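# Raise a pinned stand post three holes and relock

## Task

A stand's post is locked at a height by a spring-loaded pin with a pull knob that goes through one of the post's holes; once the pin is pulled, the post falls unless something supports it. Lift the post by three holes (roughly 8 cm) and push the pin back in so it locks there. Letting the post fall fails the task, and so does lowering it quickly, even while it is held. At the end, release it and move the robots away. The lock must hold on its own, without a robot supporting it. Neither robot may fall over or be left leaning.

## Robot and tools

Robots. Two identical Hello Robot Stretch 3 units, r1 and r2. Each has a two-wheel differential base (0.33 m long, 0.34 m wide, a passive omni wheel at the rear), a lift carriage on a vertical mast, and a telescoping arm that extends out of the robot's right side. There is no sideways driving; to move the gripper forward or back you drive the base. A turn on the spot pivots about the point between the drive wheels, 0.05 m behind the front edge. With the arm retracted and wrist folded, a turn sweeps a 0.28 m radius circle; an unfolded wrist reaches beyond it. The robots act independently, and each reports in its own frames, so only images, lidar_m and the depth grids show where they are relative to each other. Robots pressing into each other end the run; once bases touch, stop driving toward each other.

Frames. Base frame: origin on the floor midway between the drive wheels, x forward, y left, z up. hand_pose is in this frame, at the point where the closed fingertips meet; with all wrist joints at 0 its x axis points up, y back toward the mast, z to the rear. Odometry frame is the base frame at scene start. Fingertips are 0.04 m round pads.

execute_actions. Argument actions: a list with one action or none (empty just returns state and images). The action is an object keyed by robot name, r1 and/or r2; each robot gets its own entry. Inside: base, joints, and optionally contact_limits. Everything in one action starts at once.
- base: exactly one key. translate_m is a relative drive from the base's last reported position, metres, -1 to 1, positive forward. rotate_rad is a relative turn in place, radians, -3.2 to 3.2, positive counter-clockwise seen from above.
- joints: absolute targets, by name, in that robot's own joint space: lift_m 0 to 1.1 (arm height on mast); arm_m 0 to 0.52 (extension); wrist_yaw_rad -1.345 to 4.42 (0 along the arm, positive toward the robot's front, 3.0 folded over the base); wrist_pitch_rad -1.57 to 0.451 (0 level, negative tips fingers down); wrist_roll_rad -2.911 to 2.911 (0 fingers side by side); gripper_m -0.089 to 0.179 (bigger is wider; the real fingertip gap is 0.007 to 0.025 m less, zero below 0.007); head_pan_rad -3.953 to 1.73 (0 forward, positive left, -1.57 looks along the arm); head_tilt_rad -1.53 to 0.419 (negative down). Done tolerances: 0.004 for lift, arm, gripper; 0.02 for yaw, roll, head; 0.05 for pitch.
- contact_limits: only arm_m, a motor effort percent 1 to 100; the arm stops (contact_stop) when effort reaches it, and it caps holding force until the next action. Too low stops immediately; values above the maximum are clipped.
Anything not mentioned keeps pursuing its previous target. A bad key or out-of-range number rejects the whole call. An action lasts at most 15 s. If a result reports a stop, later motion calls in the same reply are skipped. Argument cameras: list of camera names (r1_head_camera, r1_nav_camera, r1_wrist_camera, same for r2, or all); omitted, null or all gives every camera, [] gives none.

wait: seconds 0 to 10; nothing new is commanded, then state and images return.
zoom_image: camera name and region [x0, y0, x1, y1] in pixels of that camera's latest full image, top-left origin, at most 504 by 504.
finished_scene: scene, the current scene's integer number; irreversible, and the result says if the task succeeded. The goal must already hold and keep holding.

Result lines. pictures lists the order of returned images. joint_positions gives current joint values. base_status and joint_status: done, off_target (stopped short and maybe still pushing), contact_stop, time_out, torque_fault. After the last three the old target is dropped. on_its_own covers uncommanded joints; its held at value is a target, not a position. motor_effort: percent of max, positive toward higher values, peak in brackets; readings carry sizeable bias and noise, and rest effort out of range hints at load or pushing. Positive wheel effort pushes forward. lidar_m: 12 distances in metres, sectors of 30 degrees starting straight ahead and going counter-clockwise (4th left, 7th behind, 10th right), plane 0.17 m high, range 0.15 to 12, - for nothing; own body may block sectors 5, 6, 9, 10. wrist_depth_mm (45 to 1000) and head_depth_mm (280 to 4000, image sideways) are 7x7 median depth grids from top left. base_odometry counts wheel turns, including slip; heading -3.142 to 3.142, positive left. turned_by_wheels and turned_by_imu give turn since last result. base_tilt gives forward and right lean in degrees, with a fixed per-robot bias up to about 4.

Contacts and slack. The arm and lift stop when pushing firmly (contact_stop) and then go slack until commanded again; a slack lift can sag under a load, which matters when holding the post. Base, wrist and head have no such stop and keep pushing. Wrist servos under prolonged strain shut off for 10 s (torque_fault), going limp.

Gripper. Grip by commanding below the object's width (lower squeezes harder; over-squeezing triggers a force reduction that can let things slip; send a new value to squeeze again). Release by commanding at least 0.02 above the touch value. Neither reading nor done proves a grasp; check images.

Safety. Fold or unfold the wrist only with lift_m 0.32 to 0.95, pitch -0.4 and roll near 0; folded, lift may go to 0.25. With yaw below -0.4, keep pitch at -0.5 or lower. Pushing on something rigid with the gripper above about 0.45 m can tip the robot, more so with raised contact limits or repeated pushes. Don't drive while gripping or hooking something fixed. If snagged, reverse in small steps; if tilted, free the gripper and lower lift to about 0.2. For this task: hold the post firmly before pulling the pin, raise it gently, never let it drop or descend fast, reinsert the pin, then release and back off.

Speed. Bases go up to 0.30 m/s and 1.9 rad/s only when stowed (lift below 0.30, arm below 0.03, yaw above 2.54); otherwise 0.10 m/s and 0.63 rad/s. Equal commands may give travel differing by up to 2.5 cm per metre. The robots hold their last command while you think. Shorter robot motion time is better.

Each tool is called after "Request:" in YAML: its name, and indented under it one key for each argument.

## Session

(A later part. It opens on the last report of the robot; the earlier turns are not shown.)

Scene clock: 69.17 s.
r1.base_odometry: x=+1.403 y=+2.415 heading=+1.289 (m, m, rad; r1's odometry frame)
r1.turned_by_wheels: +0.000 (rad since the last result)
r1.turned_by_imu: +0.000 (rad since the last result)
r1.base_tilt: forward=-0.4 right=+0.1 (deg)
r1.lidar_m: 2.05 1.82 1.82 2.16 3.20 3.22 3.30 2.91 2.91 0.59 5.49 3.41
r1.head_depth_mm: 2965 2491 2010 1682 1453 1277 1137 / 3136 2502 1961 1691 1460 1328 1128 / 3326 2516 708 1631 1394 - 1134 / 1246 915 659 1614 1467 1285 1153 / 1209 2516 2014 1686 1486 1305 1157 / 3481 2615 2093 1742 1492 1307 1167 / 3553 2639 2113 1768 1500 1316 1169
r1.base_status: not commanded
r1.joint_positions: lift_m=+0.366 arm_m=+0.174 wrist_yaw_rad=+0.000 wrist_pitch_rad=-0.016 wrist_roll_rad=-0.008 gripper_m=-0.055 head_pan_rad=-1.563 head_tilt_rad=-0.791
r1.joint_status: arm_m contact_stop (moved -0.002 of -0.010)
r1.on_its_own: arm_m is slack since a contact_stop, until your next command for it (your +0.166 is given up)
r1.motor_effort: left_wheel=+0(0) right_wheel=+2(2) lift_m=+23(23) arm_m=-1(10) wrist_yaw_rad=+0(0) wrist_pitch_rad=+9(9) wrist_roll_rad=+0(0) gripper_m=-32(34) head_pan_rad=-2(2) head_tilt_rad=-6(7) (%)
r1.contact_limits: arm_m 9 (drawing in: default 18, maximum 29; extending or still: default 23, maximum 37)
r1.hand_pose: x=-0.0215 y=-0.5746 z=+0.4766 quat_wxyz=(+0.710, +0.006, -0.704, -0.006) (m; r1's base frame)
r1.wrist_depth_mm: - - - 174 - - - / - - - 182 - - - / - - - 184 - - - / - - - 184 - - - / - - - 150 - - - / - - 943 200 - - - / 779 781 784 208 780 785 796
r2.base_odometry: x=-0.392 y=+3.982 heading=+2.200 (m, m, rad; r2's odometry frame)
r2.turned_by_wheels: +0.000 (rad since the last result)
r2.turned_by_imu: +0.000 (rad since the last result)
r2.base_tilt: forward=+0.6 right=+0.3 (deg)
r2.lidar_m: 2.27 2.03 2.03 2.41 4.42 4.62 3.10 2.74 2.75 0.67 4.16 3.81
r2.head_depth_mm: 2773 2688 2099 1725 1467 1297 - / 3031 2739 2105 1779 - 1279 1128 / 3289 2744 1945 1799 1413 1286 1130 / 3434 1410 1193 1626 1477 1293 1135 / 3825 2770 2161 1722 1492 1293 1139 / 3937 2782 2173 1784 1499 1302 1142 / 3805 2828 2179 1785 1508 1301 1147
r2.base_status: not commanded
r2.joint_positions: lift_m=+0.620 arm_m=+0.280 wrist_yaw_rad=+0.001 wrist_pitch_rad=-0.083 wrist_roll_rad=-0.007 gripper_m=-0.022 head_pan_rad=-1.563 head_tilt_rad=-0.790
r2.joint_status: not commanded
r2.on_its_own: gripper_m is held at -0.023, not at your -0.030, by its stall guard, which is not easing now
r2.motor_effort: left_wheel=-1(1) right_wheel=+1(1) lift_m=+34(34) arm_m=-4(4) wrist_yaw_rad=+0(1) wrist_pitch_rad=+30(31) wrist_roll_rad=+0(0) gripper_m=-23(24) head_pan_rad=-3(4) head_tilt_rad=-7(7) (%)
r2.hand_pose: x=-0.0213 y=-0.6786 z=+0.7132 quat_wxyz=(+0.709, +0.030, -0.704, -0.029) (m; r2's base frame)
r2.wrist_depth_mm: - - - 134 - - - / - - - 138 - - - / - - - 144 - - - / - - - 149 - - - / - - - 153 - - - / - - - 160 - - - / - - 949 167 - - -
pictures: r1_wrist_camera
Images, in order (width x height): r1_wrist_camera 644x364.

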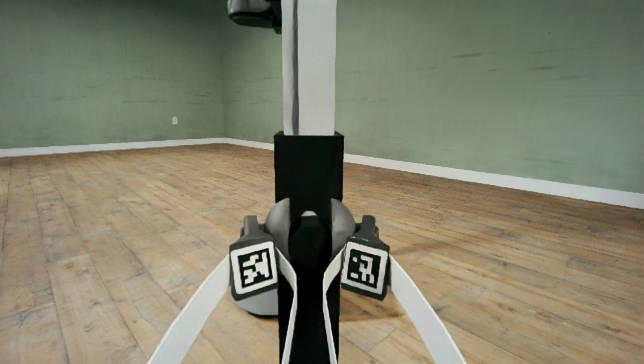

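Request:
execute_actions:
  actions:
    - {"r2":{"joints":{"lift_m":0.6186}}}
  cameras: []

Request:
execute_actions:
  actions:
    - {"r1":{"joints":{"arm_m":0.164},"contact_limits":{"arm_m":10}}}
  cameras: ["r1_wrist_camera"]

Scene clock: 70.70 s.
r1.base_odometry: x=+1.403 y=+2.415 heading=+1.289 (m, m, rad; r1's odometry frame)
r1.turned_by_wheels: +0.000 (rad since the last result)
r1.turned_by_imu: +0.000 (rad since the last result)
r1.base_tilt: forward=-0.4 right=+0.1 (deg)
r1.lidar_m: 2.06 1.82 1.82 2.17 3.22 3.22 3.29 2.91 2.91 0.59 5.48 3.40
r1.head_depth_mm: 2976 2486 2003 1685 1449 1280 1137 / 3171 2507 1966 1683 1461 1322 1125 / 3319 2538 707 1619 1398 - 1133 / 1244 918 660 1603 1481 1282 1154 / 1213 2497 2018 1692 1483 1304 1159 / 3498 2641 2097 1735 1493 1312 1165 / 3494 2626 2119 1773 1504 1316 1171
r1.base_status: not commanded
r1.joint_positions: lift_m=+0.366 arm_m=+0.174 wrist_yaw_rad=+0.000 wrist_pitch_rad=-0.016 wrist_roll_rad=-0.008 gripper_m=-0.048 head_pan_rad=-1.563 head_tilt_rad=-0.791
r1.joint_status: not commanded
r1.on_its_own: gripper_m is held at -0.049, not at your -0.060, by its stall guard, which is still easing; arm_m is slack since a contact_stop, until your next command for it (your +0.166 is given up)
r1.motor_effort: left_wheel=+0(0) right_wheel=+2(2) lift_m=+23(23) arm_m=-1(1) wrist_yaw_rad=+0(0) wrist_pitch_rad=+9(9) wrist_roll_rad=+0(0) gripper_m=-29(29) head_pan_rad=-2(2) head_tilt_rad=-6(6) (%)
r1.hand_pose: x=-0.0215 y=-0.5746 z=+0.4766 quat_wxyz=(+0.710, +0.006, -0.704, -0.006) (m; r1's base frame)
r1.wrist_depth_mm: - - - 174 - - - / - - - 181 - - - / - - - 184 - - - / - - - 184 - - - / - - - 150 - - - / - - 960 199 - - - / 778 775 800 208 786 803 790
r2.base_odometry: x=-0.392 y=+3.982 heading=+2.200 (m, m, rad; r2's odometry frame)
r2.turned_by_wheels: +0.000 (rad since the last result)
r2.turned_by_imu: +0.000 (rad since the last result)
r2.base_tilt: forward=+0.4 right=+0.2 (deg)
r2.lidar_m: 2.27 2.03 2.03 2.41 4.43 4.60 3.12 2.74 2.74 0.67 4.17 3.81
r2.head_depth_mm: 2760 2706 2109 1731 1473 1292 - / 3018 2739 2125 1788 - 1281 1127 / 3270 2728 1956 1788 1404 1284 1132 / 3524 1400 1192 1627 1475 1289 1138 / 3813 2780 2161 1719 1498 1298 1144 / 3965 2831 2169 1786 1493 1301 1142 / 3852 2841 2175 1789 1517 1304 1147
r2.base_status: not commanded
r2.joint_positions: lift_m=+0.619 arm_m=+0.280 wrist_yaw_rad=+0.001 wrist_pitch_rad=-0.080 wrist_roll_rad=-0.007 gripper_m=-0.022 head_pan_rad=-1.563 head_tilt_rad=-0.790
r2.joint_status: all done
r2.on_its_own: gripper_m is held at -0.023, not at your -0.030, by its stall guard, which is not easing now
r2.motor_effort: left_wheel=-1(1) right_wheel=+1(1) lift_m=+21(31) arm_m=-4(4) wrist_yaw_rad=-1(1) wrist_pitch_rad=+29(31) wrist_roll_rad=+1(1) gripper_m=-22(25) head_pan_rad=-4(4) head_tilt_rad=-6(7) (%)
r2.hand_pose: x=-0.0213 y=-0.6788 z=+0.7130 quat_wxyz=(+0.709, +0.029, -0.704, -0.028) (m; r2's base frame)
r2.wrist_depth_mm: - - - 134 - - - / - - - 139 - - - / - - - 144 - - - / - - - 149 - - - / - - - 155 - - - / - - - 160 - - - / - - 969 167 - - -
pictures: none
No camera images: the call's "cameras" was empty. Leave "cameras" out to get every camera's image.

Scene clock: 71.50 s.
r1.base_odometry: x=+1.403 y=+2.415 heading=+1.289 (m, m, rad; r1's odometry frame)
r1.turned_by_wheels: +0.000 (rad since the last result)
r1.turned_by_imu: +0.000 (rad since the last result)
r1.base_tilt: forward=-0.4 right=+0.2 (deg)
r1.lidar_m: 2.06 1.82 1.82 2.16 3.21 3.22 3.32 2.91 2.91 0.59 5.48 3.39
r1.head_depth_mm: 2972 2474 2012 1681 1456 1276 1140 / 3104 2498 1954 1697 1465 1329 1128 / 3322 2544 707 1629 1391 - 1135 / 1245 917 660 1609 1477 1282 1153 / 1210 2520 2027 1701 1492 1302 1161 / 3498 2631 2082 1752 1495 1311 1166 / 3568 2656 2115 1761 1510 1321 1175
r1.base_status: not commanded
r1.joint_positions: lift_m=+0.366 arm_m=+0.165 wrist_yaw_rad=+0.000 wrist_pitch_rad=-0.016 wrist_roll_rad=-0.008 gripper_m=-0.044 head_pan_rad=-1.563 head_tilt_rad=-0.791
r1.joint_status: all done
r1.on_its_own: gripper_m is held at -0.046, not at your -0.060, by its stall guard, which is still easing
r1.motor_effort: left_wheel=+0(0) right_wheel=+1(2) lift_m=+23(23) arm_m=-8(11) wrist_yaw_rad=+0(0) wrist_pitch_rad=+9(9) wrist_roll_rad=+0(0) gripper_m=-28(30) head_pan_rad=-3(3) head_tilt_rad=-7(6) (%)
r1.contact_limits: arm_m 10 (drawing in: default 18, maximum 29; extending or still: default 23, maximum 37)
r1.hand_pose: x=-0.0215 y=-0.5656 z=+0.4766 quat_wxyz=(+0.710, +0.006, -0.704, -0.006) (m; r1's base frame)
r1.wrist_depth_mm: - - - 756 - - - / - - - - - - - / - - - 193 - - - / - - - 194 - - - / - - - 159 - - - / 997 - 970 209 - - - / 781 771 792 219 807 784 795
r2.base_odometry: x=-0.392 y=+3.982 heading=+2.200 (m, m, rad; r2's odometry frame)
r2.turned_by_wheels: +0.000 (rad since the last result)
r2.turned_by_imu: +0.000 (rad since the last result)
r2.base_tilt: forward=+0.6 right=+0.4 (deg)
r2.lidar_m: 2.26 2.03 2.03 2.41 4.45 4.61 3.10 2.74 2.75 0.67 4.15 3.80
r2.head_depth_mm: 2777 2686 2119 1727 1464 1298 - / 3028 2714 2117 1778 - 1283 1129 / 3272 2718 1944 1792 1409 1283 1130 / 3486 1406 1182 1640 1475 1296 1136 / 3850 2771 2165 1726 1491 1293 1145 / 3984 2808 2188 1775 1504 1296 1146 / 3817 2844 2212 1790 1516 1304 1142
r2.base_status: not commanded
r2.joint_positions: lift_m=+0.619 arm_m=+0.280 wrist_yaw_rad=+0.001 wrist_pitch_rad=-0.080 wrist_roll_rad=-0.007 gripper_m=-0.022 head_pan_rad=-1.563 head_tilt_rad=-0.790
r2.joint_status: not commanded
r2.on_its_own: gripper_m is held at -0.023, not at your -0.030, by its stall guard, which is not easing now
r2.motor_effort: left_wheel=-1(1) right_wheel=+1(2) lift_m=+21(21) arm_m=-4(4) wrist_yaw_rad=-1(1) wrist_pitch_rad=+29(29) wrist_roll_rad=+0(0) gripper_m=-23(23) head_pan_rad=-3(3) head_tilt_rad=-7(7) (%)
r2.hand_pose: x=-0.0213 y=-0.6788 z=+0.7130 quat_wxyz=(+0.709, +0.029, -0.704, -0.028) (m; r2's base frame)
r2.wrist_depth_mm: - - - 134 - - - / - - - 139 - - - / - - - 144 - - - / - - - 150 - - - / - - - 155 - - - / - - - 160 - - - / - - 974 167 - - -
pictures: r1_wrist_camera
Images, in order (width x height): r1_wrist_camera 644x364.

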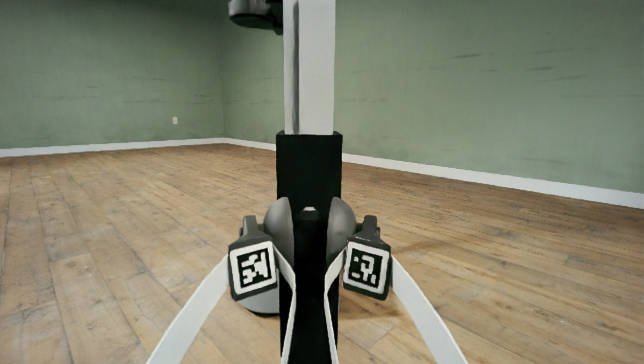

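Request:
execute_actions:
  actions:
    - {"r2":{"joints":{"lift_m":0.626}}}
  cameras: ["r1_wrist_camera"]

Scene clock: 72.43 s.
r1.base_odometry: x=+1.403 y=+2.415 heading=+1.289 (m, m, rad; r1's odometry frame)
r1.turned_by_wheels: +0.000 (rad since the last result)
r1.turned_by_imu: +0.000 (rad since the last result)
r1.base_tilt: forward=-0.4 right=+0.1 (deg)
r1.lidar_m: 2.05 1.82 1.83 2.17 3.21 3.23 3.32 2.91 2.90 0.59 5.47 3.41
r1.head_depth_mm: 3003 2466 2012 1692 1451 1277 1138 / 3155 2495 1954 1694 1454 1324 1128 / 3275 2545 708 1623 1399 - 1132 / 1227 904 659 1603 1479 1282 1158 / 1211 2499 2016 1699 1487 1302 1160 / 3459 2615 2085 1752 1498 1311 1163 / 3508 2661 2111 1763 1504 1313 1173
r1.base_status: not commanded
r1.joint_positions: lift_m=+0.366 arm_m=+0.165 wrist_yaw_rad=+0.000 wrist_pitch_rad=-0.016 wrist_roll_rad=-0.008 gripper_m=-0.039 head_pan_rad=-1.563 head_tilt_rad=-0.791
r1.joint_status: not commanded
r1.on_its_own: gripper_m is held at -0.039, not at your -0.060, by its stall guard, which is still easing
r1.motor_effort: left_wheel=+0(1) right_wheel=+2(2) lift_m=+23(23) arm_m=-7(7) wrist_yaw_rad=+0(0) wrist_pitch_rad=+9(9) wrist_roll_rad=+0(0) gripper_m=-6(27) head_pan_rad=-3(3) head_tilt_rad=-6(7) (%)
r1.hand_pose: x=-0.0215 y=-0.5656 z=+0.4766 quat_wxyz=(+0.710, +0.006, -0.704, -0.006) (m; r1's base frame)
r1.wrist_depth_mm: - - - 775 - - - / - - - - - - - / - - - 194 - - - / - - - 194 - - - / - - - 159 - - - / - - 969 209 - - - / 776 777 769 217 787 791 795
r2.base_odometry: x=-0.392 y=+3.982 heading=+2.200 (m, m, rad; r2's odometry frame)
r2.turned_by_wheels: +0.000 (rad since the last result)
r2.turned_by_imu: +0.000 (rad since the last result)
r2.base_tilt: forward=+0.6 right=+0.2 (deg)
r2.lidar_m: 2.26 2.03 2.03 2.42 4.43 4.63 3.10 2.74 2.75 0.67 4.15 3.80
r2.head_depth_mm: 2785 2713 2100 1726 1468 1298 - / 3021 2709 2127 1790 - 1282 1126 / 3298 2716 1938 1802 1408 1283 1132 / 3502 1409 1174 1631 1460 1290 1137 / 3826 2792 2161 1708 1496 1295 1140 / 3961 2829 2175 1778 1499 1303 1146 / 3824 2837 2185 1792 1513 1298 1150
r2.base_status: not commanded
r2.joint_positions: lift_m=+0.625 arm_m=+0.280 wrist_yaw_rad=+0.001 wrist_pitch_rad=-0.102 wrist_roll_rad=-0.007 gripper_m=-0.022 head_pan_rad=-1.563 head_tilt_rad=-0.790
r2.joint_status: all done
r2.on_its_own: gripper_m is held at -0.023, not at your -0.030, by its stall guard, which is not easing now; wrist_pitch_rad is at rest, and its effort (+37) is outside its rest range (-20 to +32)
r2.motor_effort: left_wheel=-1(1) right_wheel=+1(1) lift_m=+36(36) arm_m=-4(4) wrist_yaw_rad=-1(3) wrist_pitch_rad=+37(38) wrist_roll_rad=+0(0) gripper_m=-24(23) head_pan_rad=-3(3) head_tilt_rad=-7(7) (%)
r2.hand_pose: x=-0.0213 y=-0.6778 z=+0.7140 quat_wxyz=(+0.709, +0.037, -0.703, -0.036) (m; r2's base frame)
r2.wrist_depth_mm: - - - 133 - - - / - - - 138 - - - / - - - 143 - - - / - - - 149 - - - / - - - 155 - - - / - - - 160 - - - / - - 947 170 - - -
pictures: r1_wrist_camera
Images, in order (width x height): r1_wrist_camera 644x364.

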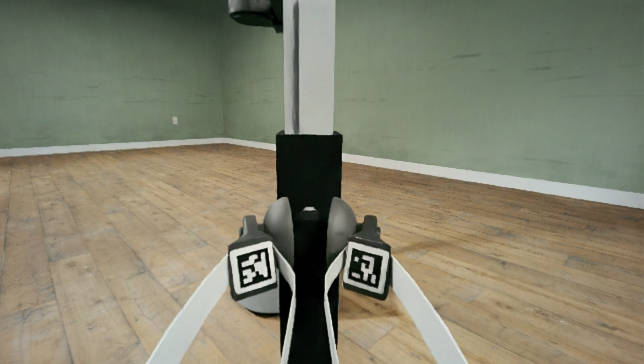

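Request:
execute_actions:
  actions:
    - {"r2":{"joints":{"lift_m":0.613}},"r1":{"joints":{"gripper_m":0.042}}}
  cameras: []

Request:
execute_actions:
  actions:
    - {"r2":{"joints":{"lift_m":0.6185}},"r1":{"joints":{"arm_m":0.176}}}
  cameras: []

Scene clock: 74.20 s.
r1.base_odometry: x=+1.403 y=+2.415 heading=+1.289 (m, m, rad; r1's odometry frame)
r1.turned_by_wheels: +0.000 (rad since the last result)
r1.turned_by_imu: +0.000 (rad since the last result)
r1.base_tilt: forward=-0.4 right=+0.2 (deg)
r1.lidar_m: 2.06 1.82 1.83 2.17 3.22 3.22 3.32 2.90 2.91 0.59 5.49 3.41
r1.head_depth_mm: 2974 2479 2000 1687 1451 1279 1141 / 3115 2502 1962 1697 1463 1327 1129 / 3333 2530 707 1628 1399 - 1130 / 1249 946 658 1598 1478 1284 1155 / 1217 2497 2009 1689 1488 1302 1159 / 3459 2595 2086 1747 1494 1312 1164 / 3526 2649 2111 1767 1505 1322 1172
r1.base_status: not commanded
r1.joint_positions: lift_m=+0.366 arm_m=+0.164 wrist_yaw_rad=+0.000 wrist_pitch_rad=-0.016 wrist_roll_rad=-0.008 gripper_m=+0.042 head_pan_rad=-1.563 head_tilt_rad=-0.791
r1.joint_status: all done
r1.motor_effort: left_wheel=+0(0) right_wheel=+2(2) lift_m=+23(23) arm_m=-4(7) wrist_yaw_rad=+0(0) wrist_pitch_rad=+10(10) wrist_roll_rad=+0(0) gripper_m=+0(87) head_pan_rad=-2(3) head_tilt_rad=-6(6) (%)
r1.hand_pose: x=-0.0215 y=-0.5652 z=+0.4766 quat_wxyz=(+0.710, +0.006, -0.704, -0.006) (m; r1's base frame)
r1.wrist_depth_mm: - - - 183 - - - / - - - - - - - / - - - 194 - - - / - - - 195 - - - / - - - 197 - - - / - - 894 210 - - - / 762 771 790 220 794 793 786
r2.base_odometry: x=-0.392 y=+3.982 heading=+2.200 (m, m, rad; r2's odometry frame)
r2.turned_by_wheels: +0.000 (rad since the last result)
r2.turned_by_imu: +0.000 (rad since the last result)
r2.base_tilt: forward=+0.7 right=+0.3 (deg)
r2.lidar_m: 2.27 2.03 2.03 2.41 4.47 4.60 3.10 2.74 2.74 0.67 4.16 3.81
r2.head_depth_mm: 2781 2706 2110 1726 1467 1294 - / 3029 2728 2096 1781 - 1260 1115 / 3261 2747 1941 1784 1410 1281 1128 / 3524 1411 1172 1632 1464 1292 1132 / 3814 2795 2164 1723 1498 1296 1142 / 3962 2825 2185 1778 1507 1305 1143 / 3789 2829 2184 1792 1518 1302 1150
r2.base_status: not commanded
r2.joint_positions: lift_m=+0.613 arm_m=+0.280 wrist_yaw_rad=+0.001 wrist_pitch_rad=-0.061 wrist_roll_rad=-0.007 gripper_m=-0.022 head_pan_rad=-1.563 head_tilt_rad=-0.790
r2.joint_status: all done
r2.on_its_own: gripper_m is held at -0.023, not at your -0.030, by its stall guard, which is not easing now
r2.motor_effort: left_wheel=-1(1) right_wheel=+1(1) lift_m=+19(33) arm_m=-4(4) wrist_yaw_rad=-1(1) wrist_pitch_rad=+22(37) wrist_roll_rad=+0(0) gripper_m=-23(24) head_pan_rad=-3(4) head_tilt_rad=-7(7) (%)
r2.hand_pose: x=-0.0213 y=-0.6796 z=+0.7123 quat_wxyz=(+0.709, +0.022, -0.704, -0.022) (m; r2's base frame)
r2.wrist_depth_mm: - - - 136 - - - / - - - 140 - - - / - - - 144 - - - / - - - 149 - - - / - - - 154 - - - / - - - 159 - - - / - - - 165 - - -
pictures: none
No camera images: the call's "cameras" was empty. Leave "cameras" out to get every camera's image.

Scene clock: 75.07 s.
r1.base_odometry: x=+1.403 y=+2.415 heading=+1.289 (m, m, rad; r1's odometry frame)
r1.turned_by_wheels: +0.000 (rad since the last result)
r1.turned_by_imu: +0.000 (rad since the last result)
r1.base_tilt: forward=-0.5 right=+0.2 (deg)
r1.lidar_m: 2.06 1.82 1.83 2.17 3.20 3.22 3.31 2.90 2.91 0.59 5.49 3.40
r1.head_depth_mm: 2956 2485 1994 1687 1453 1280 1138 / 3159 2503 1978 1705 1459 1324 1127 / 3344 2540 706 1622 1414 - 1133 / 1248 921 659 1607 1476 1284 1156 / 1210 2492 2037 1693 1492 1302 1161 / 3471 2617 2095 1748 1498 1308 1167 / 3531 2656 2114 1763 1510 1321 1173
r1.base_status: not commanded
r1.joint_positions: lift_m=+0.366 arm_m=+0.176 wrist_yaw_rad=+0.000 wrist_pitch_rad=-0.016 wrist_roll_rad=-0.008 gripper_m=+0.042 head_pan_rad=-1.563 head_tilt_rad=-0.791
r1.joint_status: all done
r1.motor_effort: left_wheel=+0(0) right_wheel=+2(2) lift_m=+23(23) arm_m=+3(3) wrist_yaw_rad=+0(0) wrist_pitch_rad=+9(9) wrist_roll_rad=+0(0) gripper_m=+0(1) head_pan_rad=-2(2) head_tilt_rad=-6(6) (%)
r1.hand_pose: x=-0.0215 y=-0.5764 z=+0.4766 quat_wxyz=(+0.710, +0.006, -0.704, -0.006) (m; r1's base frame)
r1.wrist_depth_mm: - - - 172 - - - / - - - 180 - - - / - - - 184 - - - / - - - 183 - - - / - - - 183 - - - / - - 853 198 - - - / 769 769 783 206 794 795 776
r2.base_odometry: x=-0.392 y=+3.982 heading=+2.200 (m, m, rad; r2's odometry frame)
r2.turned_by_wheels: +0.000 (rad since the last result)
r2.turned_by_imu: +0.000 (rad since the last result)
r2.base_tilt: forward=+0.6 right=+0.4 (deg)
r2.lidar_m: 2.27 2.03 2.03 2.41 4.44 4.62 3.11 2.74 2.75 0.67 4.16 3.80
r2.head_depth_mm: 2773 2685 2115 1714 1465 1296 - / 3018 2717 2098 1787 - 1282 1124 / 3284 2747 1941 1798 1409 1278 1133 / 3448 1407 1187 1633 1473 1293 1137 / 3806 2769 2179 1715 1494 1300 1138 / 3981 2821 2168 1778 1510 1303 1143 / 3827 2807 2188 1786 1512 1305 1147
r2.base_status: not commanded
r2.joint_positions: lift_m=+0.618 arm_m=+0.280 wrist_yaw_rad=+0.001 wrist_pitch_rad=-0.076 wrist_roll_rad=-0.007 gripper_m=-0.022 head_pan_rad=-1.563 head_tilt_rad=-0.790
r2.joint_status: all done
r2.on_its_own: gripper_m is held at -0.023, not at your -0.030, by its stall guard, which is not easing now
r2.motor_effort: left_wheel=-1(1) right_wheel=+1(1) lift_m=+34(36) arm_m=-4(4) wrist_yaw_rad=+0(0) wrist_pitch_rad=+28(29) wrist_roll_rad=+0(0) gripper_m=-23(24) head_pan_rad=-3(5) head_tilt_rad=-7(7) (%)
r2.hand_pose: x=-0.0213 y=-0.6789 z=+0.7130 quat_wxyz=(+0.709, +0.028, -0.704, -0.027) (m; r2's base frame)
r2.wrist_depth_mm: - - - 135 - - - / - - - 139 - - - / - - - 144 - - - / - - - 150 - - - / - - - 154 - - - / - - - 160 - - - / - - 960 168 - - -
pictures: none
No camera images: the call's "cameras" was empty. Leave "cameras" out to get every camera's image.

Request:
execute_actions:
  actions:
    - {"r1":{"joints":{"gripper_m":-0.089}},"r2":{"joints":{"lift_m":0.612}}}
  cameras: []

Request:
execute_actions:
  actions:
    - {"r1":{"joints":{"arm_m":0.160}},"r2":{"joints":{"lift_m":0.606}}}
  cameras: ["r1_head_camera","r1_wrist_camera"]

Scene clock: 78.20 s.
r1.base_odometry: x=+1.403 y=+2.415 heading=+1.289 (m, m, rad; r1's odometry frame)
r1.turned_by_wheels: +0.000 (rad since the last result)
r1.turned_by_imu: +0.000 (rad since the last result)
r1.base_tilt: forward=-0.4 right=+0.2 (deg)
r1.lidar_m: 2.05 1.82 1.83 2.17 3.21 3.21 3.30 2.91 2.91 0.59 5.48 3.40
r1.head_depth_mm: 2960 2488 2008 1690 1450 1270 1137 / 3116 2494 1973 1694 1458 1322 1129 / 3340 2528 706 1629 1408 - 1134 / 1249 945 664 1615 1472 1284 1153 / 1218 2507 2026 1693 1487 1301 1162 / 3440 2612 2095 1751 1496 1310 1168 / 3502 2653 2113 1763 1507 1319 1174
r1.base_status: not commanded
r1.joint_positions: lift_m=+0.366 arm_m=+0.176 wrist_yaw_rad=+0.001 wrist_pitch_rad=-0.016 wrist_roll_rad=-0.008 gripper_m=-0.087 head_pan_rad=-1.563 head_tilt_rad=-0.791
r1.joint_status: all done
r1.motor_effort: left_wheel=+0(0) right_wheel=+2(3) lift_m=+23(23) arm_m=-2(2) wrist_yaw_rad=-1(1) wrist_pitch_rad=+9(9) wrist_roll_rad=+0(0) gripper_m=-47(100) head_pan_rad=-2(2) head_tilt_rad=-6(6) (%)
r1.hand_pose: x=-0.0212 y=-0.5770 z=+0.4766 quat_wxyz=(+0.710, +0.006, -0.704, -0.006) (m; r1's base frame)
r1.wrist_depth_mm: - - - 171 - - - / - - - 178 - - - / - - - 182 - - - / - - - 182 - - - / - - - 148 - - - / - - 973 198 - - - / 770 781 772 206 785 801 787
r2.base_odometry: x=-0.392 y=+3.982 heading=+2.200 (m, m, rad; r2's odometry frame)
r2.turned_by_wheels: +0.000 (rad since the last result)
r2.turned_by_imu: -0.001 (rad since the last result)
r2.base_tilt: forward=+0.5 right=+0.4 (deg)
r2.lidar_m: 2.27 2.03 2.04 2.41 4.43 4.61 3.10 2.74 2.75 0.67 4.16 3.80
r2.head_depth_mm: 2786 2692 2110 1724 1468 1291 - / 3034 2713 2108 1778 - 1256 1121 / 3290 2716 1939 1786 1409 1284 1130 / 3489 1404 1185 1634 1473 1295 1134 / 3838 2778 2171 1722 1495 1298 1138 / - 2836 2195 1772 1497 1300 1145 / 3817 2862 2197 1792 1508 1305 1143
r2.base_status: not commanded
r2.joint_positions: lift_m=+0.612 arm_m=+0.280 wrist_yaw_rad=+0.001 wrist_pitch_rad=-0.064 wrist_roll_rad=-0.007 gripper_m=-0.022 head_pan_rad=-1.563 head_tilt_rad=-0.790
r2.joint_status: all done
r2.on_its_own: gripper_m is held at -0.023, not at your -0.030, by its stall guard, which is not easing now
r2.motor_effort: left_wheel=-1(1) right_wheel=+1(2) lift_m=+20(31) arm_m=-4(4) wrist_yaw_rad=+1(2) wrist_pitch_rad=+23(28) wrist_roll_rad=+0(0) gripper_m=-23(24) head_pan_rad=-3(4) head_tilt_rad=-7(6) (%)
r2.hand_pose: x=-0.0213 y=-0.6795 z=+0.7105 quat_wxyz=(+0.709, +0.023, -0.704, -0.023) (m; r2's base frame)
r2.wrist_depth_mm: - - - 136 - - - / - - - 140 - - - / - - - 144 - - - / - - - 150 - - - / - - - 154 - - - / - - - 159 - - - / - - 975 166 - - -
pictures: none
No camera images: the call's "cameras" was empty. Leave "cameras" out to get every camera's image.

Scene clock: 79.20 s.
r1.base_odometry: x=+1.403 y=+2.415 heading=+1.289 (m, m, rad; r1's odometry frame)
r1.turned_by_wheels: +0.000 (rad since the last result)
r1.turned_by_imu: +0.000 (rad since the last result)
r1.base_tilt: forward=-0.4 right=+0.1 (deg)
r1.lidar_m: 2.06 1.82 1.82 2.17 3.20 3.22 3.31 2.92 2.92 0.59 5.47 3.41
r1.head_depth_mm: 2960 2472 2000 1682 1462 1283 1138 / 3148 2507 1956 1689 1454 1309 1113 / 3297 2530 672 1629 1401 - 1134 / 1250 964 678 1611 1473 1283 1154 / 1230 2507 2079 1698 1477 1299 1159 / 3460 2614 2101 1743 1496 1313 1166 / 3527 2637 2128 1759 1512 1320 1176
r1.base_status: not commanded
r1.joint_positions: lift_m=+0.366 arm_m=+0.161 wrist_yaw_rad=+0.000 wrist_pitch_rad=-0.015 wrist_roll_rad=-0.008 gripper_m=-0.083 head_pan_rad=-1.563 head_tilt_rad=-0.791
r1.joint_status: all done
r1.on_its_own: gripper_m is held at -0.085, not at your -0.089, by its stall guard, which is still easing
r1.motor_effort: left_wheel=+0(2) right_wheel=+3(1) lift_m=+23(23) arm_m=-6(15) wrist_yaw_rad=+1(1) wrist_pitch_rad=+9(9) wrist_roll_rad=+0(0) gripper_m=-44(47) head_pan_rad=-2(2) head_tilt_rad=-6(6) (%)
r1.hand_pose: x=-0.0215 y=-0.5614 z=+0.4770 quat_wxyz=(+0.710, +0.006, -0.704, -0.006) (m; r1's base frame)
r1.wrist_depth_mm: - - - 874 - - - / - - - - - - - / - - - 199 - - - / - - - 198 - - - / - - - 164 - - - / - - 976 215 - - - / 769 768 789 224 793 785 791
r2.base_odometry: x=-0.392 y=+3.982 heading=+2.200 (m, m, rad; r2's odometry frame)
r2.turned_by_wheels: +0.000 (rad since the last result)
r2.turned_by_imu: +0.000 (rad since the last result)
r2.base_tilt: forward=+0.6 right=+0.3 (deg)
r2.lidar_m: 2.28 2.03 2.04 2.41 4.43 4.63 3.10 2.74 2.74 0.67 4.17 3.81
r2.head_depth_mm: 2786 2699 2115 1742 1470 1294 1141 / 3015 2724 2100 1773 - 1261 1119 / 3249 2746 800 1799 1403 1288 1131 / 3468 1409 1146 1627 1490 1292 1136 / 3830 2774 2160 1721 1489 1293 1144 / 3985 2834 2173 1780 1502 1297 1147 / 3765 2823 2177 1796 1517 1305 1152
r2.base_status: not commanded
r2.joint_positions: lift_m=+0.606 arm_m=+0.280 wrist_yaw_rad=+0.001 wrist_pitch_rad=-0.072 wrist_roll_rad=-0.007 gripper_m=-0.022 head_pan_rad=-1.563 head_tilt_rad=-0.790
r2.joint_status: all done
r2.on_its_own: gripper_m is held at -0.023, not at your -0.030, by its stall guard, which is not easing now
r2.motor_effort: left_wheel=-1(1) right_wheel=+0(1) lift_m=+21(21) arm_m=-4(4) wrist_yaw_rad=-1(1) wrist_pitch_rad=+27(29) wrist_roll_rad=+1(0) gripper_m=-24(23) head_pan_rad=-3(5) head_tilt_rad=-7(7) (%)
r2.hand_pose: x=-0.0213 y=-0.6791 z=+0.7023 quat_wxyz=(+0.709, +0.026, -0.704, -0.026) (m; r2's base frame)
r2.wrist_depth_mm: - - - 135 - - - / - - - 139 - - - / - - - 144 - - - / - - - 150 - - - / - - - 154 - - - / - - - 159 - - - / - - 983 166 - - -
pictures: r1_head_camera (sideways: a quarter turn clockwise sets it upright), r1_wrist_camera
Images, in order (width x height): r1_head_camera 896x504, r1_wrist_camera 644x364.

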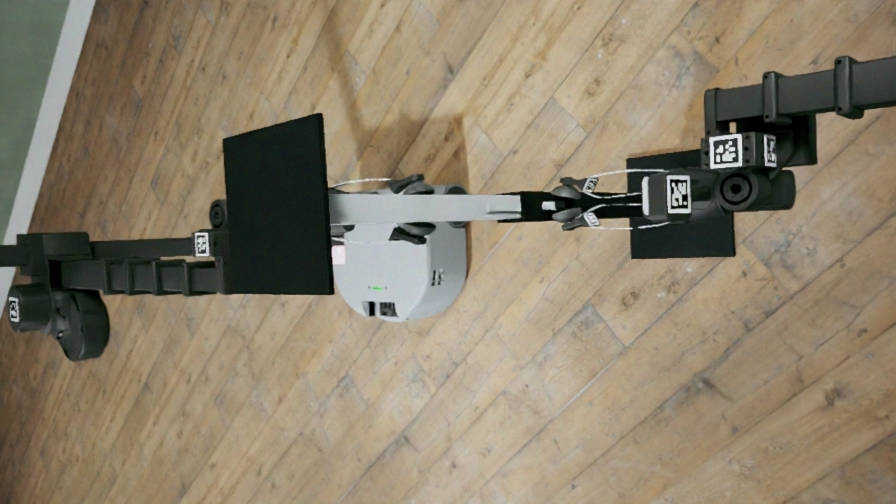

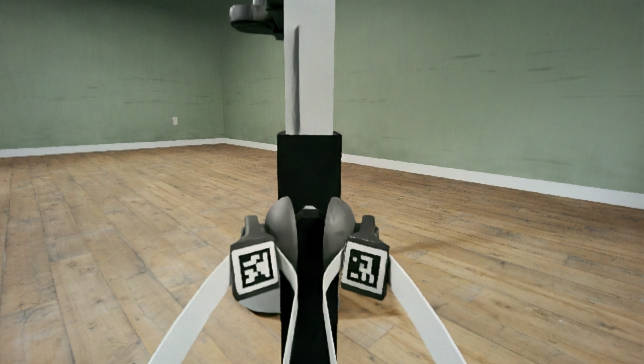

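The post went down: pin is out. Raise.

Request:
execute_actions:
  actions:
    - {"r2":{"joints":{"lift_m":0.684}}}
  cameras: ["r1_head_camera"]

Scene clock: 80.90 s.
r1.base_odometry: x=+1.403 y=+2.415 heading=+1.289 (m, m, rad; r1's odometry frame)
r1.turned_by_wheels: +0.000 (rad since the last result)
r1.turned_by_imu: +0.000 (rad since the last result)
r1.base_tilt: forward=-0.4 right=+0.2 (deg)
r1.lidar_m: 2.06 1.82 1.82 2.17 3.20 3.20 3.31 2.91 2.90 0.59 5.49 3.40
r1.head_depth_mm: 2979 2494 2011 1683 1450 1276 1143 / 3142 2499 1972 1697 1465 1308 1110 / 3307 2465 710 1629 1413 - 1132 / 1211 848 660 1608 1480 1284 1157 / 1179 2499 2033 1694 1482 1307 1158 / 3481 2630 2098 1744 1490 1312 1169 / 3547 2680 2112 1766 1508 1328 1177
r1.base_status: not commanded
r1.joint_positions: lift_m=+0.366 arm_m=+0.160 wrist_yaw_rad=-0.001 wrist_pitch_rad=-0.015 wrist_roll_rad=-0.008 gripper_m=-0.071 head_pan_rad=-1.563 head_tilt_rad=-0.791
r1.joint_status: not commanded
r1.on_its_own: gripper_m is held at -0.073, not at your -0.089, by its stall guard, which is still easing
r1.motor_effort: left_wheel=-1(1) right_wheel=+4(5) lift_m=+24(23) arm_m=-1(6) wrist_yaw_rad=+1(1) wrist_pitch_rad=+9(9) wrist_roll_rad=+0(0) gripper_m=-25(42) head_pan_rad=-2(2) head_tilt_rad=-7(6) (%)
r1.hand_pose: x=-0.0216 y=-0.5609 z=+0.4768 quat_wxyz=(+0.710, +0.006, -0.704, -0.006) (m; r1's base frame)
r1.wrist_depth_mm: - - - - - - - / - - - - - - - / - - - 199 - - - / - - - 199 - - - / - - - - - - - / 1000 - 976 216 - - - / 770 787 793 225 794 783 798
r2.base_odometry: x=-0.392 y=+3.982 heading=+2.200 (m, m, rad; r2's odometry frame)
r2.turned_by_wheels: +0.000 (rad since the last result)
r2.turned_by_imu: +0.000 (rad since the last result)
r2.base_tilt: forward=+0.6 right=+0.4 (deg)
r2.lidar_m: 2.27 2.03 2.03 2.41 4.43 4.62 3.10 2.74 2.75 0.67 4.16 3.83
r2.head_depth_mm: 2773 2666 2115 1730 1500 - - / 3006 2712 2096 - 1440 1279 1127 / 3321 2753 1950 - 1442 1282 1133 / 3474 1414 1176 1638 1460 1285 1134 / 3807 2759 2166 1718 1501 1295 1138 / 3988 2783 2170 1776 1502 1297 1144 / 3780 2832 2182 1788 1508 1302 1152
r2.base_status: not commanded
r2.joint_positions: lift_m=+0.683 arm_m=+0.280 wrist_yaw_rad=+0.001 wrist_pitch_rad=-0.258 wrist_roll_rad=-0.007 gripper_m=-0.022 head_pan_rad=-1.563 head_tilt_rad=-0.790
r2.joint_status: all done
r2.on_its_own: gripper_m is held at -0.023, not at your -0.030, by its stall guard, which is not easing now; wrist_pitch_rad is at rest, and its effort (+91) is outside its rest range (-20 to +32)
r2.motor_effort: left_wheel=-1(1) right_wheel=+0(2) lift_m=+44(45) arm_m=-4(4) wrist_yaw_rad=+0(0) wrist_pitch_rad=+91(91) wrist_roll_rad=+0(0) gripper_m=-21(22) head_pan_rad=-4(2) head_tilt_rad=-7(7) (%)
r2.hand_pose: x=-0.0213 y=-0.6669 z=+0.7328 quat_wxyz=(+0.704, +0.092, -0.698, -0.091) (m; r2's base frame)
r2.wrist_depth_mm: - - - 130 - - - / - - - 137 - - - / - - - 147 - - - / - - - 157 - - - / - - - 166 - - - / - - - 179 - - - / - - 967 200 - - -
pictures: r1_head_camera (sideways: a quarter turn clockwise sets it upright)
Images, in order (width x height): r1_head_camera 896x504.

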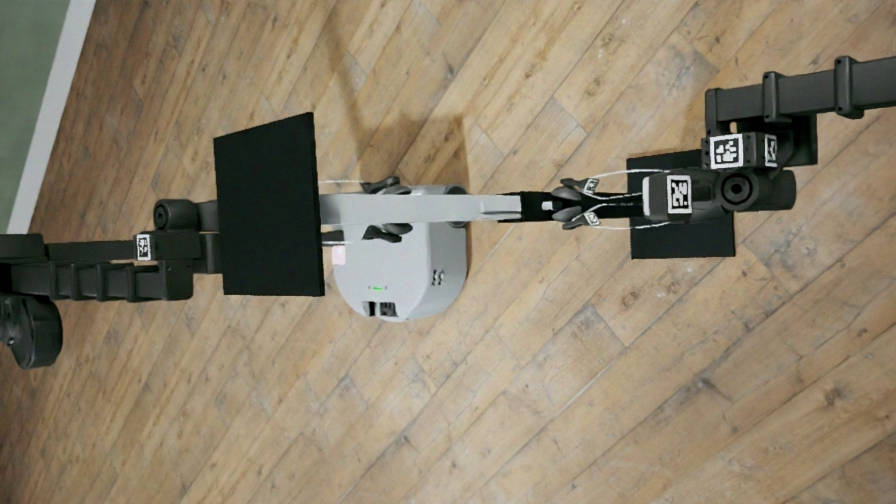

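Request:
execute_actions:
  actions:
    - {"r1":{"joints":{"gripper_m":0.042}},"r2":{"joints":{"lift_m":0.633}}}
  cameras: []

Request:
execute_actions:
  actions:
    - {"r1":{"joints":{"arm_m":0.176}}}
  cameras: ["r1_head_camera"]

Scene clock: 83.07 s.
r1.base_odometry: x=+1.403 y=+2.415 heading=+1.289 (m, m, rad; r1's odometry frame)
r1.turned_by_wheels: +0.000 (rad since the last result)
r1.turned_by_imu: +0.000 (rad since the last result)
r1.base_tilt: forward=-0.4 right=+0.2 (deg)
r1.lidar_m: 2.05 1.82 1.82 2.16 3.21 3.21 3.32 2.91 2.91 0.59 5.49 3.40
r1.head_depth_mm: 2973 2467 2005 1678 1448 1278 1139 / 3171 2482 1968 1702 1461 1312 1113 / 3313 2518 658 1623 1385 - 1131 / 1226 886 663 1607 1482 1282 1154 / 1206 2489 2027 1696 1478 1305 1161 / 3507 2629 2103 1749 1503 1312 1166 / 3566 2650 2118 1757 1504 1318 1173
r1.base_status: not commanded
r1.joint_positions: lift_m=+0.366 arm_m=+0.160 wrist_yaw_rad=-0.001 wrist_pitch_rad=-0.016 wrist_roll_rad=-0.008 gripper_m=+0.042 head_pan_rad=-1.563 head_tilt_rad=-0.791
r1.joint_status: all done
r1.motor_effort: left_wheel=-1(1) right_wheel=+4(4) lift_m=+23(23) arm_m=-1(1) wrist_yaw_rad=+1(1) wrist_pitch_rad=+9(9) wrist_roll_rad=+0(0) gripper_m=+0(86) head_pan_rad=-2(2) head_tilt_rad=-6(6) (%)
r1.hand_pose: x=-0.0216 y=-0.5609 z=+0.4767 quat_wxyz=(+0.710, +0.006, -0.704, -0.006) (m; r1's base frame)
r1.wrist_depth_mm: - - - 976 - - - / - - - - - - - / - - - 199 - - - / - - - 199 - - - / - - - 201 - - - / - - 902 214 - - - / 769 763 779 224 772 804 798
r2.base_odometry: x=-0.392 y=+3.982 heading=+2.200 (m, m, rad; r2's odometry frame)
r2.turned_by_wheels: +0.000 (rad since the last result)
r2.turned_by_imu: -0.001 (rad since the last result)
r2.base_tilt: forward=+0.6 right=+0.1 (deg)
r2.lidar_m: 2.27 2.02 2.03 2.42 4.42 4.60 3.13 2.74 2.74 0.67 4.16 3.79
r2.head_depth_mm: 2758 2697 2113 1727 1472 1298 - / 3011 2729 2116 1780 - 1282 1133 / 3294 2748 1947 1813 1409 1288 1129 / 3482 1399 1179 1632 1478 1292 1135 / 3822 2794 2168 1721 1498 1292 1142 / - 2811 2176 1783 1506 1301 1143 / 3780 2849 2215 1777 1512 1306 1145
r2.base_status: not commanded
r2.joint_positions: lift_m=+0.633 arm_m=+0.279 wrist_yaw_rad=-0.001 wrist_pitch_rad=-0.100 wrist_roll_rad=-0.007 gripper_m=-0.022 head_pan_rad=-1.563 head_tilt_rad=-0.790
r2.joint_status: all done
r2.on_its_own: gripper_m is held at -0.023, not at your -0.030, by its stall guard, which is not easing now; arm_m is at rest, and its effort (+19) is outside its rest range (-14 to +14); wrist_pitch_rad is at rest, and its effort (+37) is outside its rest range (-20 to +32)
r2.motor_effort: left_wheel=-3(3) right_wheel=+3(2) lift_m=+17(39) arm_m=+19(19) wrist_yaw_rad=+0(0) wrist_pitch_rad=+37(91) wrist_roll_rad=+0(0) gripper_m=-23(22) head_pan_rad=-3(4) head_tilt_rad=-7(7) (%)
r2.hand_pose: x=-0.0216 y=-0.6763 z=+0.7225 quat_wxyz=(+0.709, +0.035, -0.704, -0.036) (m; r2's base frame)
r2.wrist_depth_mm: - - - 138 - - - / - - - 143 - - - / - - - 149 - - - / - - - 154 - - - / - - - 160 - - - / - - - 166 - - - / - - 952 175 - - -
pictures: none
No camera images: the call's "cameras" was empty. Leave "cameras" out to get every camera's image.

Scene clock: 84.03 s.
r1.base_odometry: x=+1.403 y=+2.415 heading=+1.289 (m, m, rad; r1's odometry frame)
r1.turned_by_wheels: +0.000 (rad since the last result)
r1.turned_by_imu: +0.000 (rad since the last result)
r1.base_tilt: forward=-0.4 right=+0.2 (deg)
r1.lidar_m: 2.06 1.82 1.82 2.17 3.21 3.22 3.32 2.91 2.91 0.59 5.48 3.42
r1.head_depth_mm: 2950 2466 2006 1680 1456 1273 1138 / 3183 2508 1975 1686 1457 1325 1130 / 3320 2524 659 1633 1401 - 1131 / 1232 886 664 1609 1473 1292 1154 / 1202 2513 2030 1694 1486 1300 1160 / 3446 2628 2092 1743 1502 1316 1170 / 3591 2646 2121 1757 1502 1318 1169
r1.base_status: not commanded
r1.joint_positions: lift_m=+0.366 arm_m=+0.176 wrist_yaw_rad=-0.001 wrist_pitch_rad=-0.016 wrist_roll_rad=-0.008 gripper_m=+0.042 head_pan_rad=-1.563 head_tilt_rad=-0.791
r1.joint_status: all done
r1.motor_effort: left_wheel=-1(1) right_wheel=+4(4) lift_m=+23(23) arm_m=+2(3) wrist_yaw_rad=+1(1) wrist_pitch_rad=+9(10) wrist_roll_rad=+0(0) gripper_m=+0(0) head_pan_rad=-3(2) head_tilt_rad=-6(6) (%)
r1.hand_pose: x=-0.0216 y=-0.5764 z=+0.4766 quat_wxyz=(+0.710, +0.006, -0.704, -0.006) (m; r1's base frame)
r1.wrist_depth_mm: - - - 171 - - - / - - - 178 - - - / - - - 183 - - - / - - - 183 - - - / - - - 184 - - - / - - 861 197 - - - / 767 775 780 206 789 781 790
r2.base_odometry: x=-0.392 y=+3.982 heading=+2.200 (m, m, rad; r2's odometry frame)
r2.turned_by_wheels: +0.000 (rad since the last result)
r2.turned_by_imu: +0.000 (rad since the last result)
r2.base_tilt: forward=+0.6 right=+0.2 (deg)
r2.lidar_m: 2.27 2.03 2.03 2.41 4.42 4.61 3.12 2.74 2.75 0.67 4.16 3.79
r2.head_depth_mm: 2789 2708 2096 1725 1471 1290 - / 3054 2727 2130 1792 - 1282 1131 / 3259 2733 1954 1796 1412 1290 1131 / 3509 1414 1191 1629 1474 1288 1132 / 3886 2820 2162 1722 1501 1294 1139 / 3966 2818 2176 1775 1505 1306 1143 / 3819 2851 2203 1793 1499 1304 1149
r2.base_status: not commanded
r2.joint_positions: lift_m=+0.633 arm_m=+0.279 wrist_yaw_rad=-0.001 wrist_pitch_rad=-0.100 wrist_roll_rad=-0.007 gripper_m=-0.022 head_pan_rad=-1.563 head_tilt_rad=-0.790
r2.joint_status: not commanded
r2.on_its_own: gripper_m is held at -0.023, not at your -0.030, by its stall guard, which is not easing now; arm_m is at rest, and its effort (+19) is outside its rest range (-14 to +14); wrist_pitch_rad is at rest, and its effort (+37) is outside its rest range (-20 to +32)
r2.motor_effort: left_wheel=-3(3) right_wheel=+2(2) lift_m=+17(17) arm_m=+19(19) wrist_yaw_rad=+1(1) wrist_pitch_rad=+37(37) wrist_roll_rad=+0(0) gripper_m=-22(23) head_pan_rad=-3(3) head_tilt_rad=-7(7) (%)
r2.hand_pose: x=-0.0216 y=-0.6763 z=+0.7225 quat_wxyz=(+0.709, +0.035, -0.704, -0.036) (m; r2's base frame)
r2.wrist_depth_mm: - - - 138 - - - / - - - 143 - - - / - - - 149 - - - / - - - 154 - - - / - - - 160 - - - / - - - 166 - - - / - - 978 175 - - -
pictures: r1_head_camera (sideways: a quarter turn clockwise sets it upright)
Images, in order (width x height): r1_head_camera 896x504.

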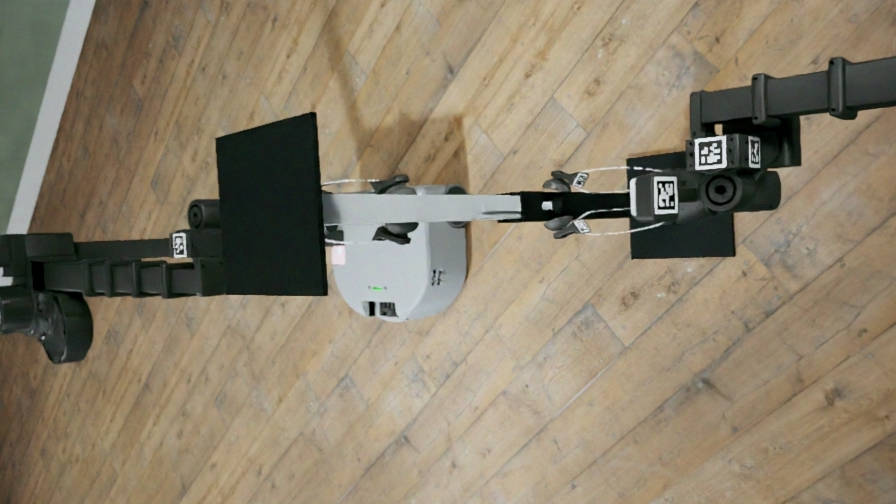

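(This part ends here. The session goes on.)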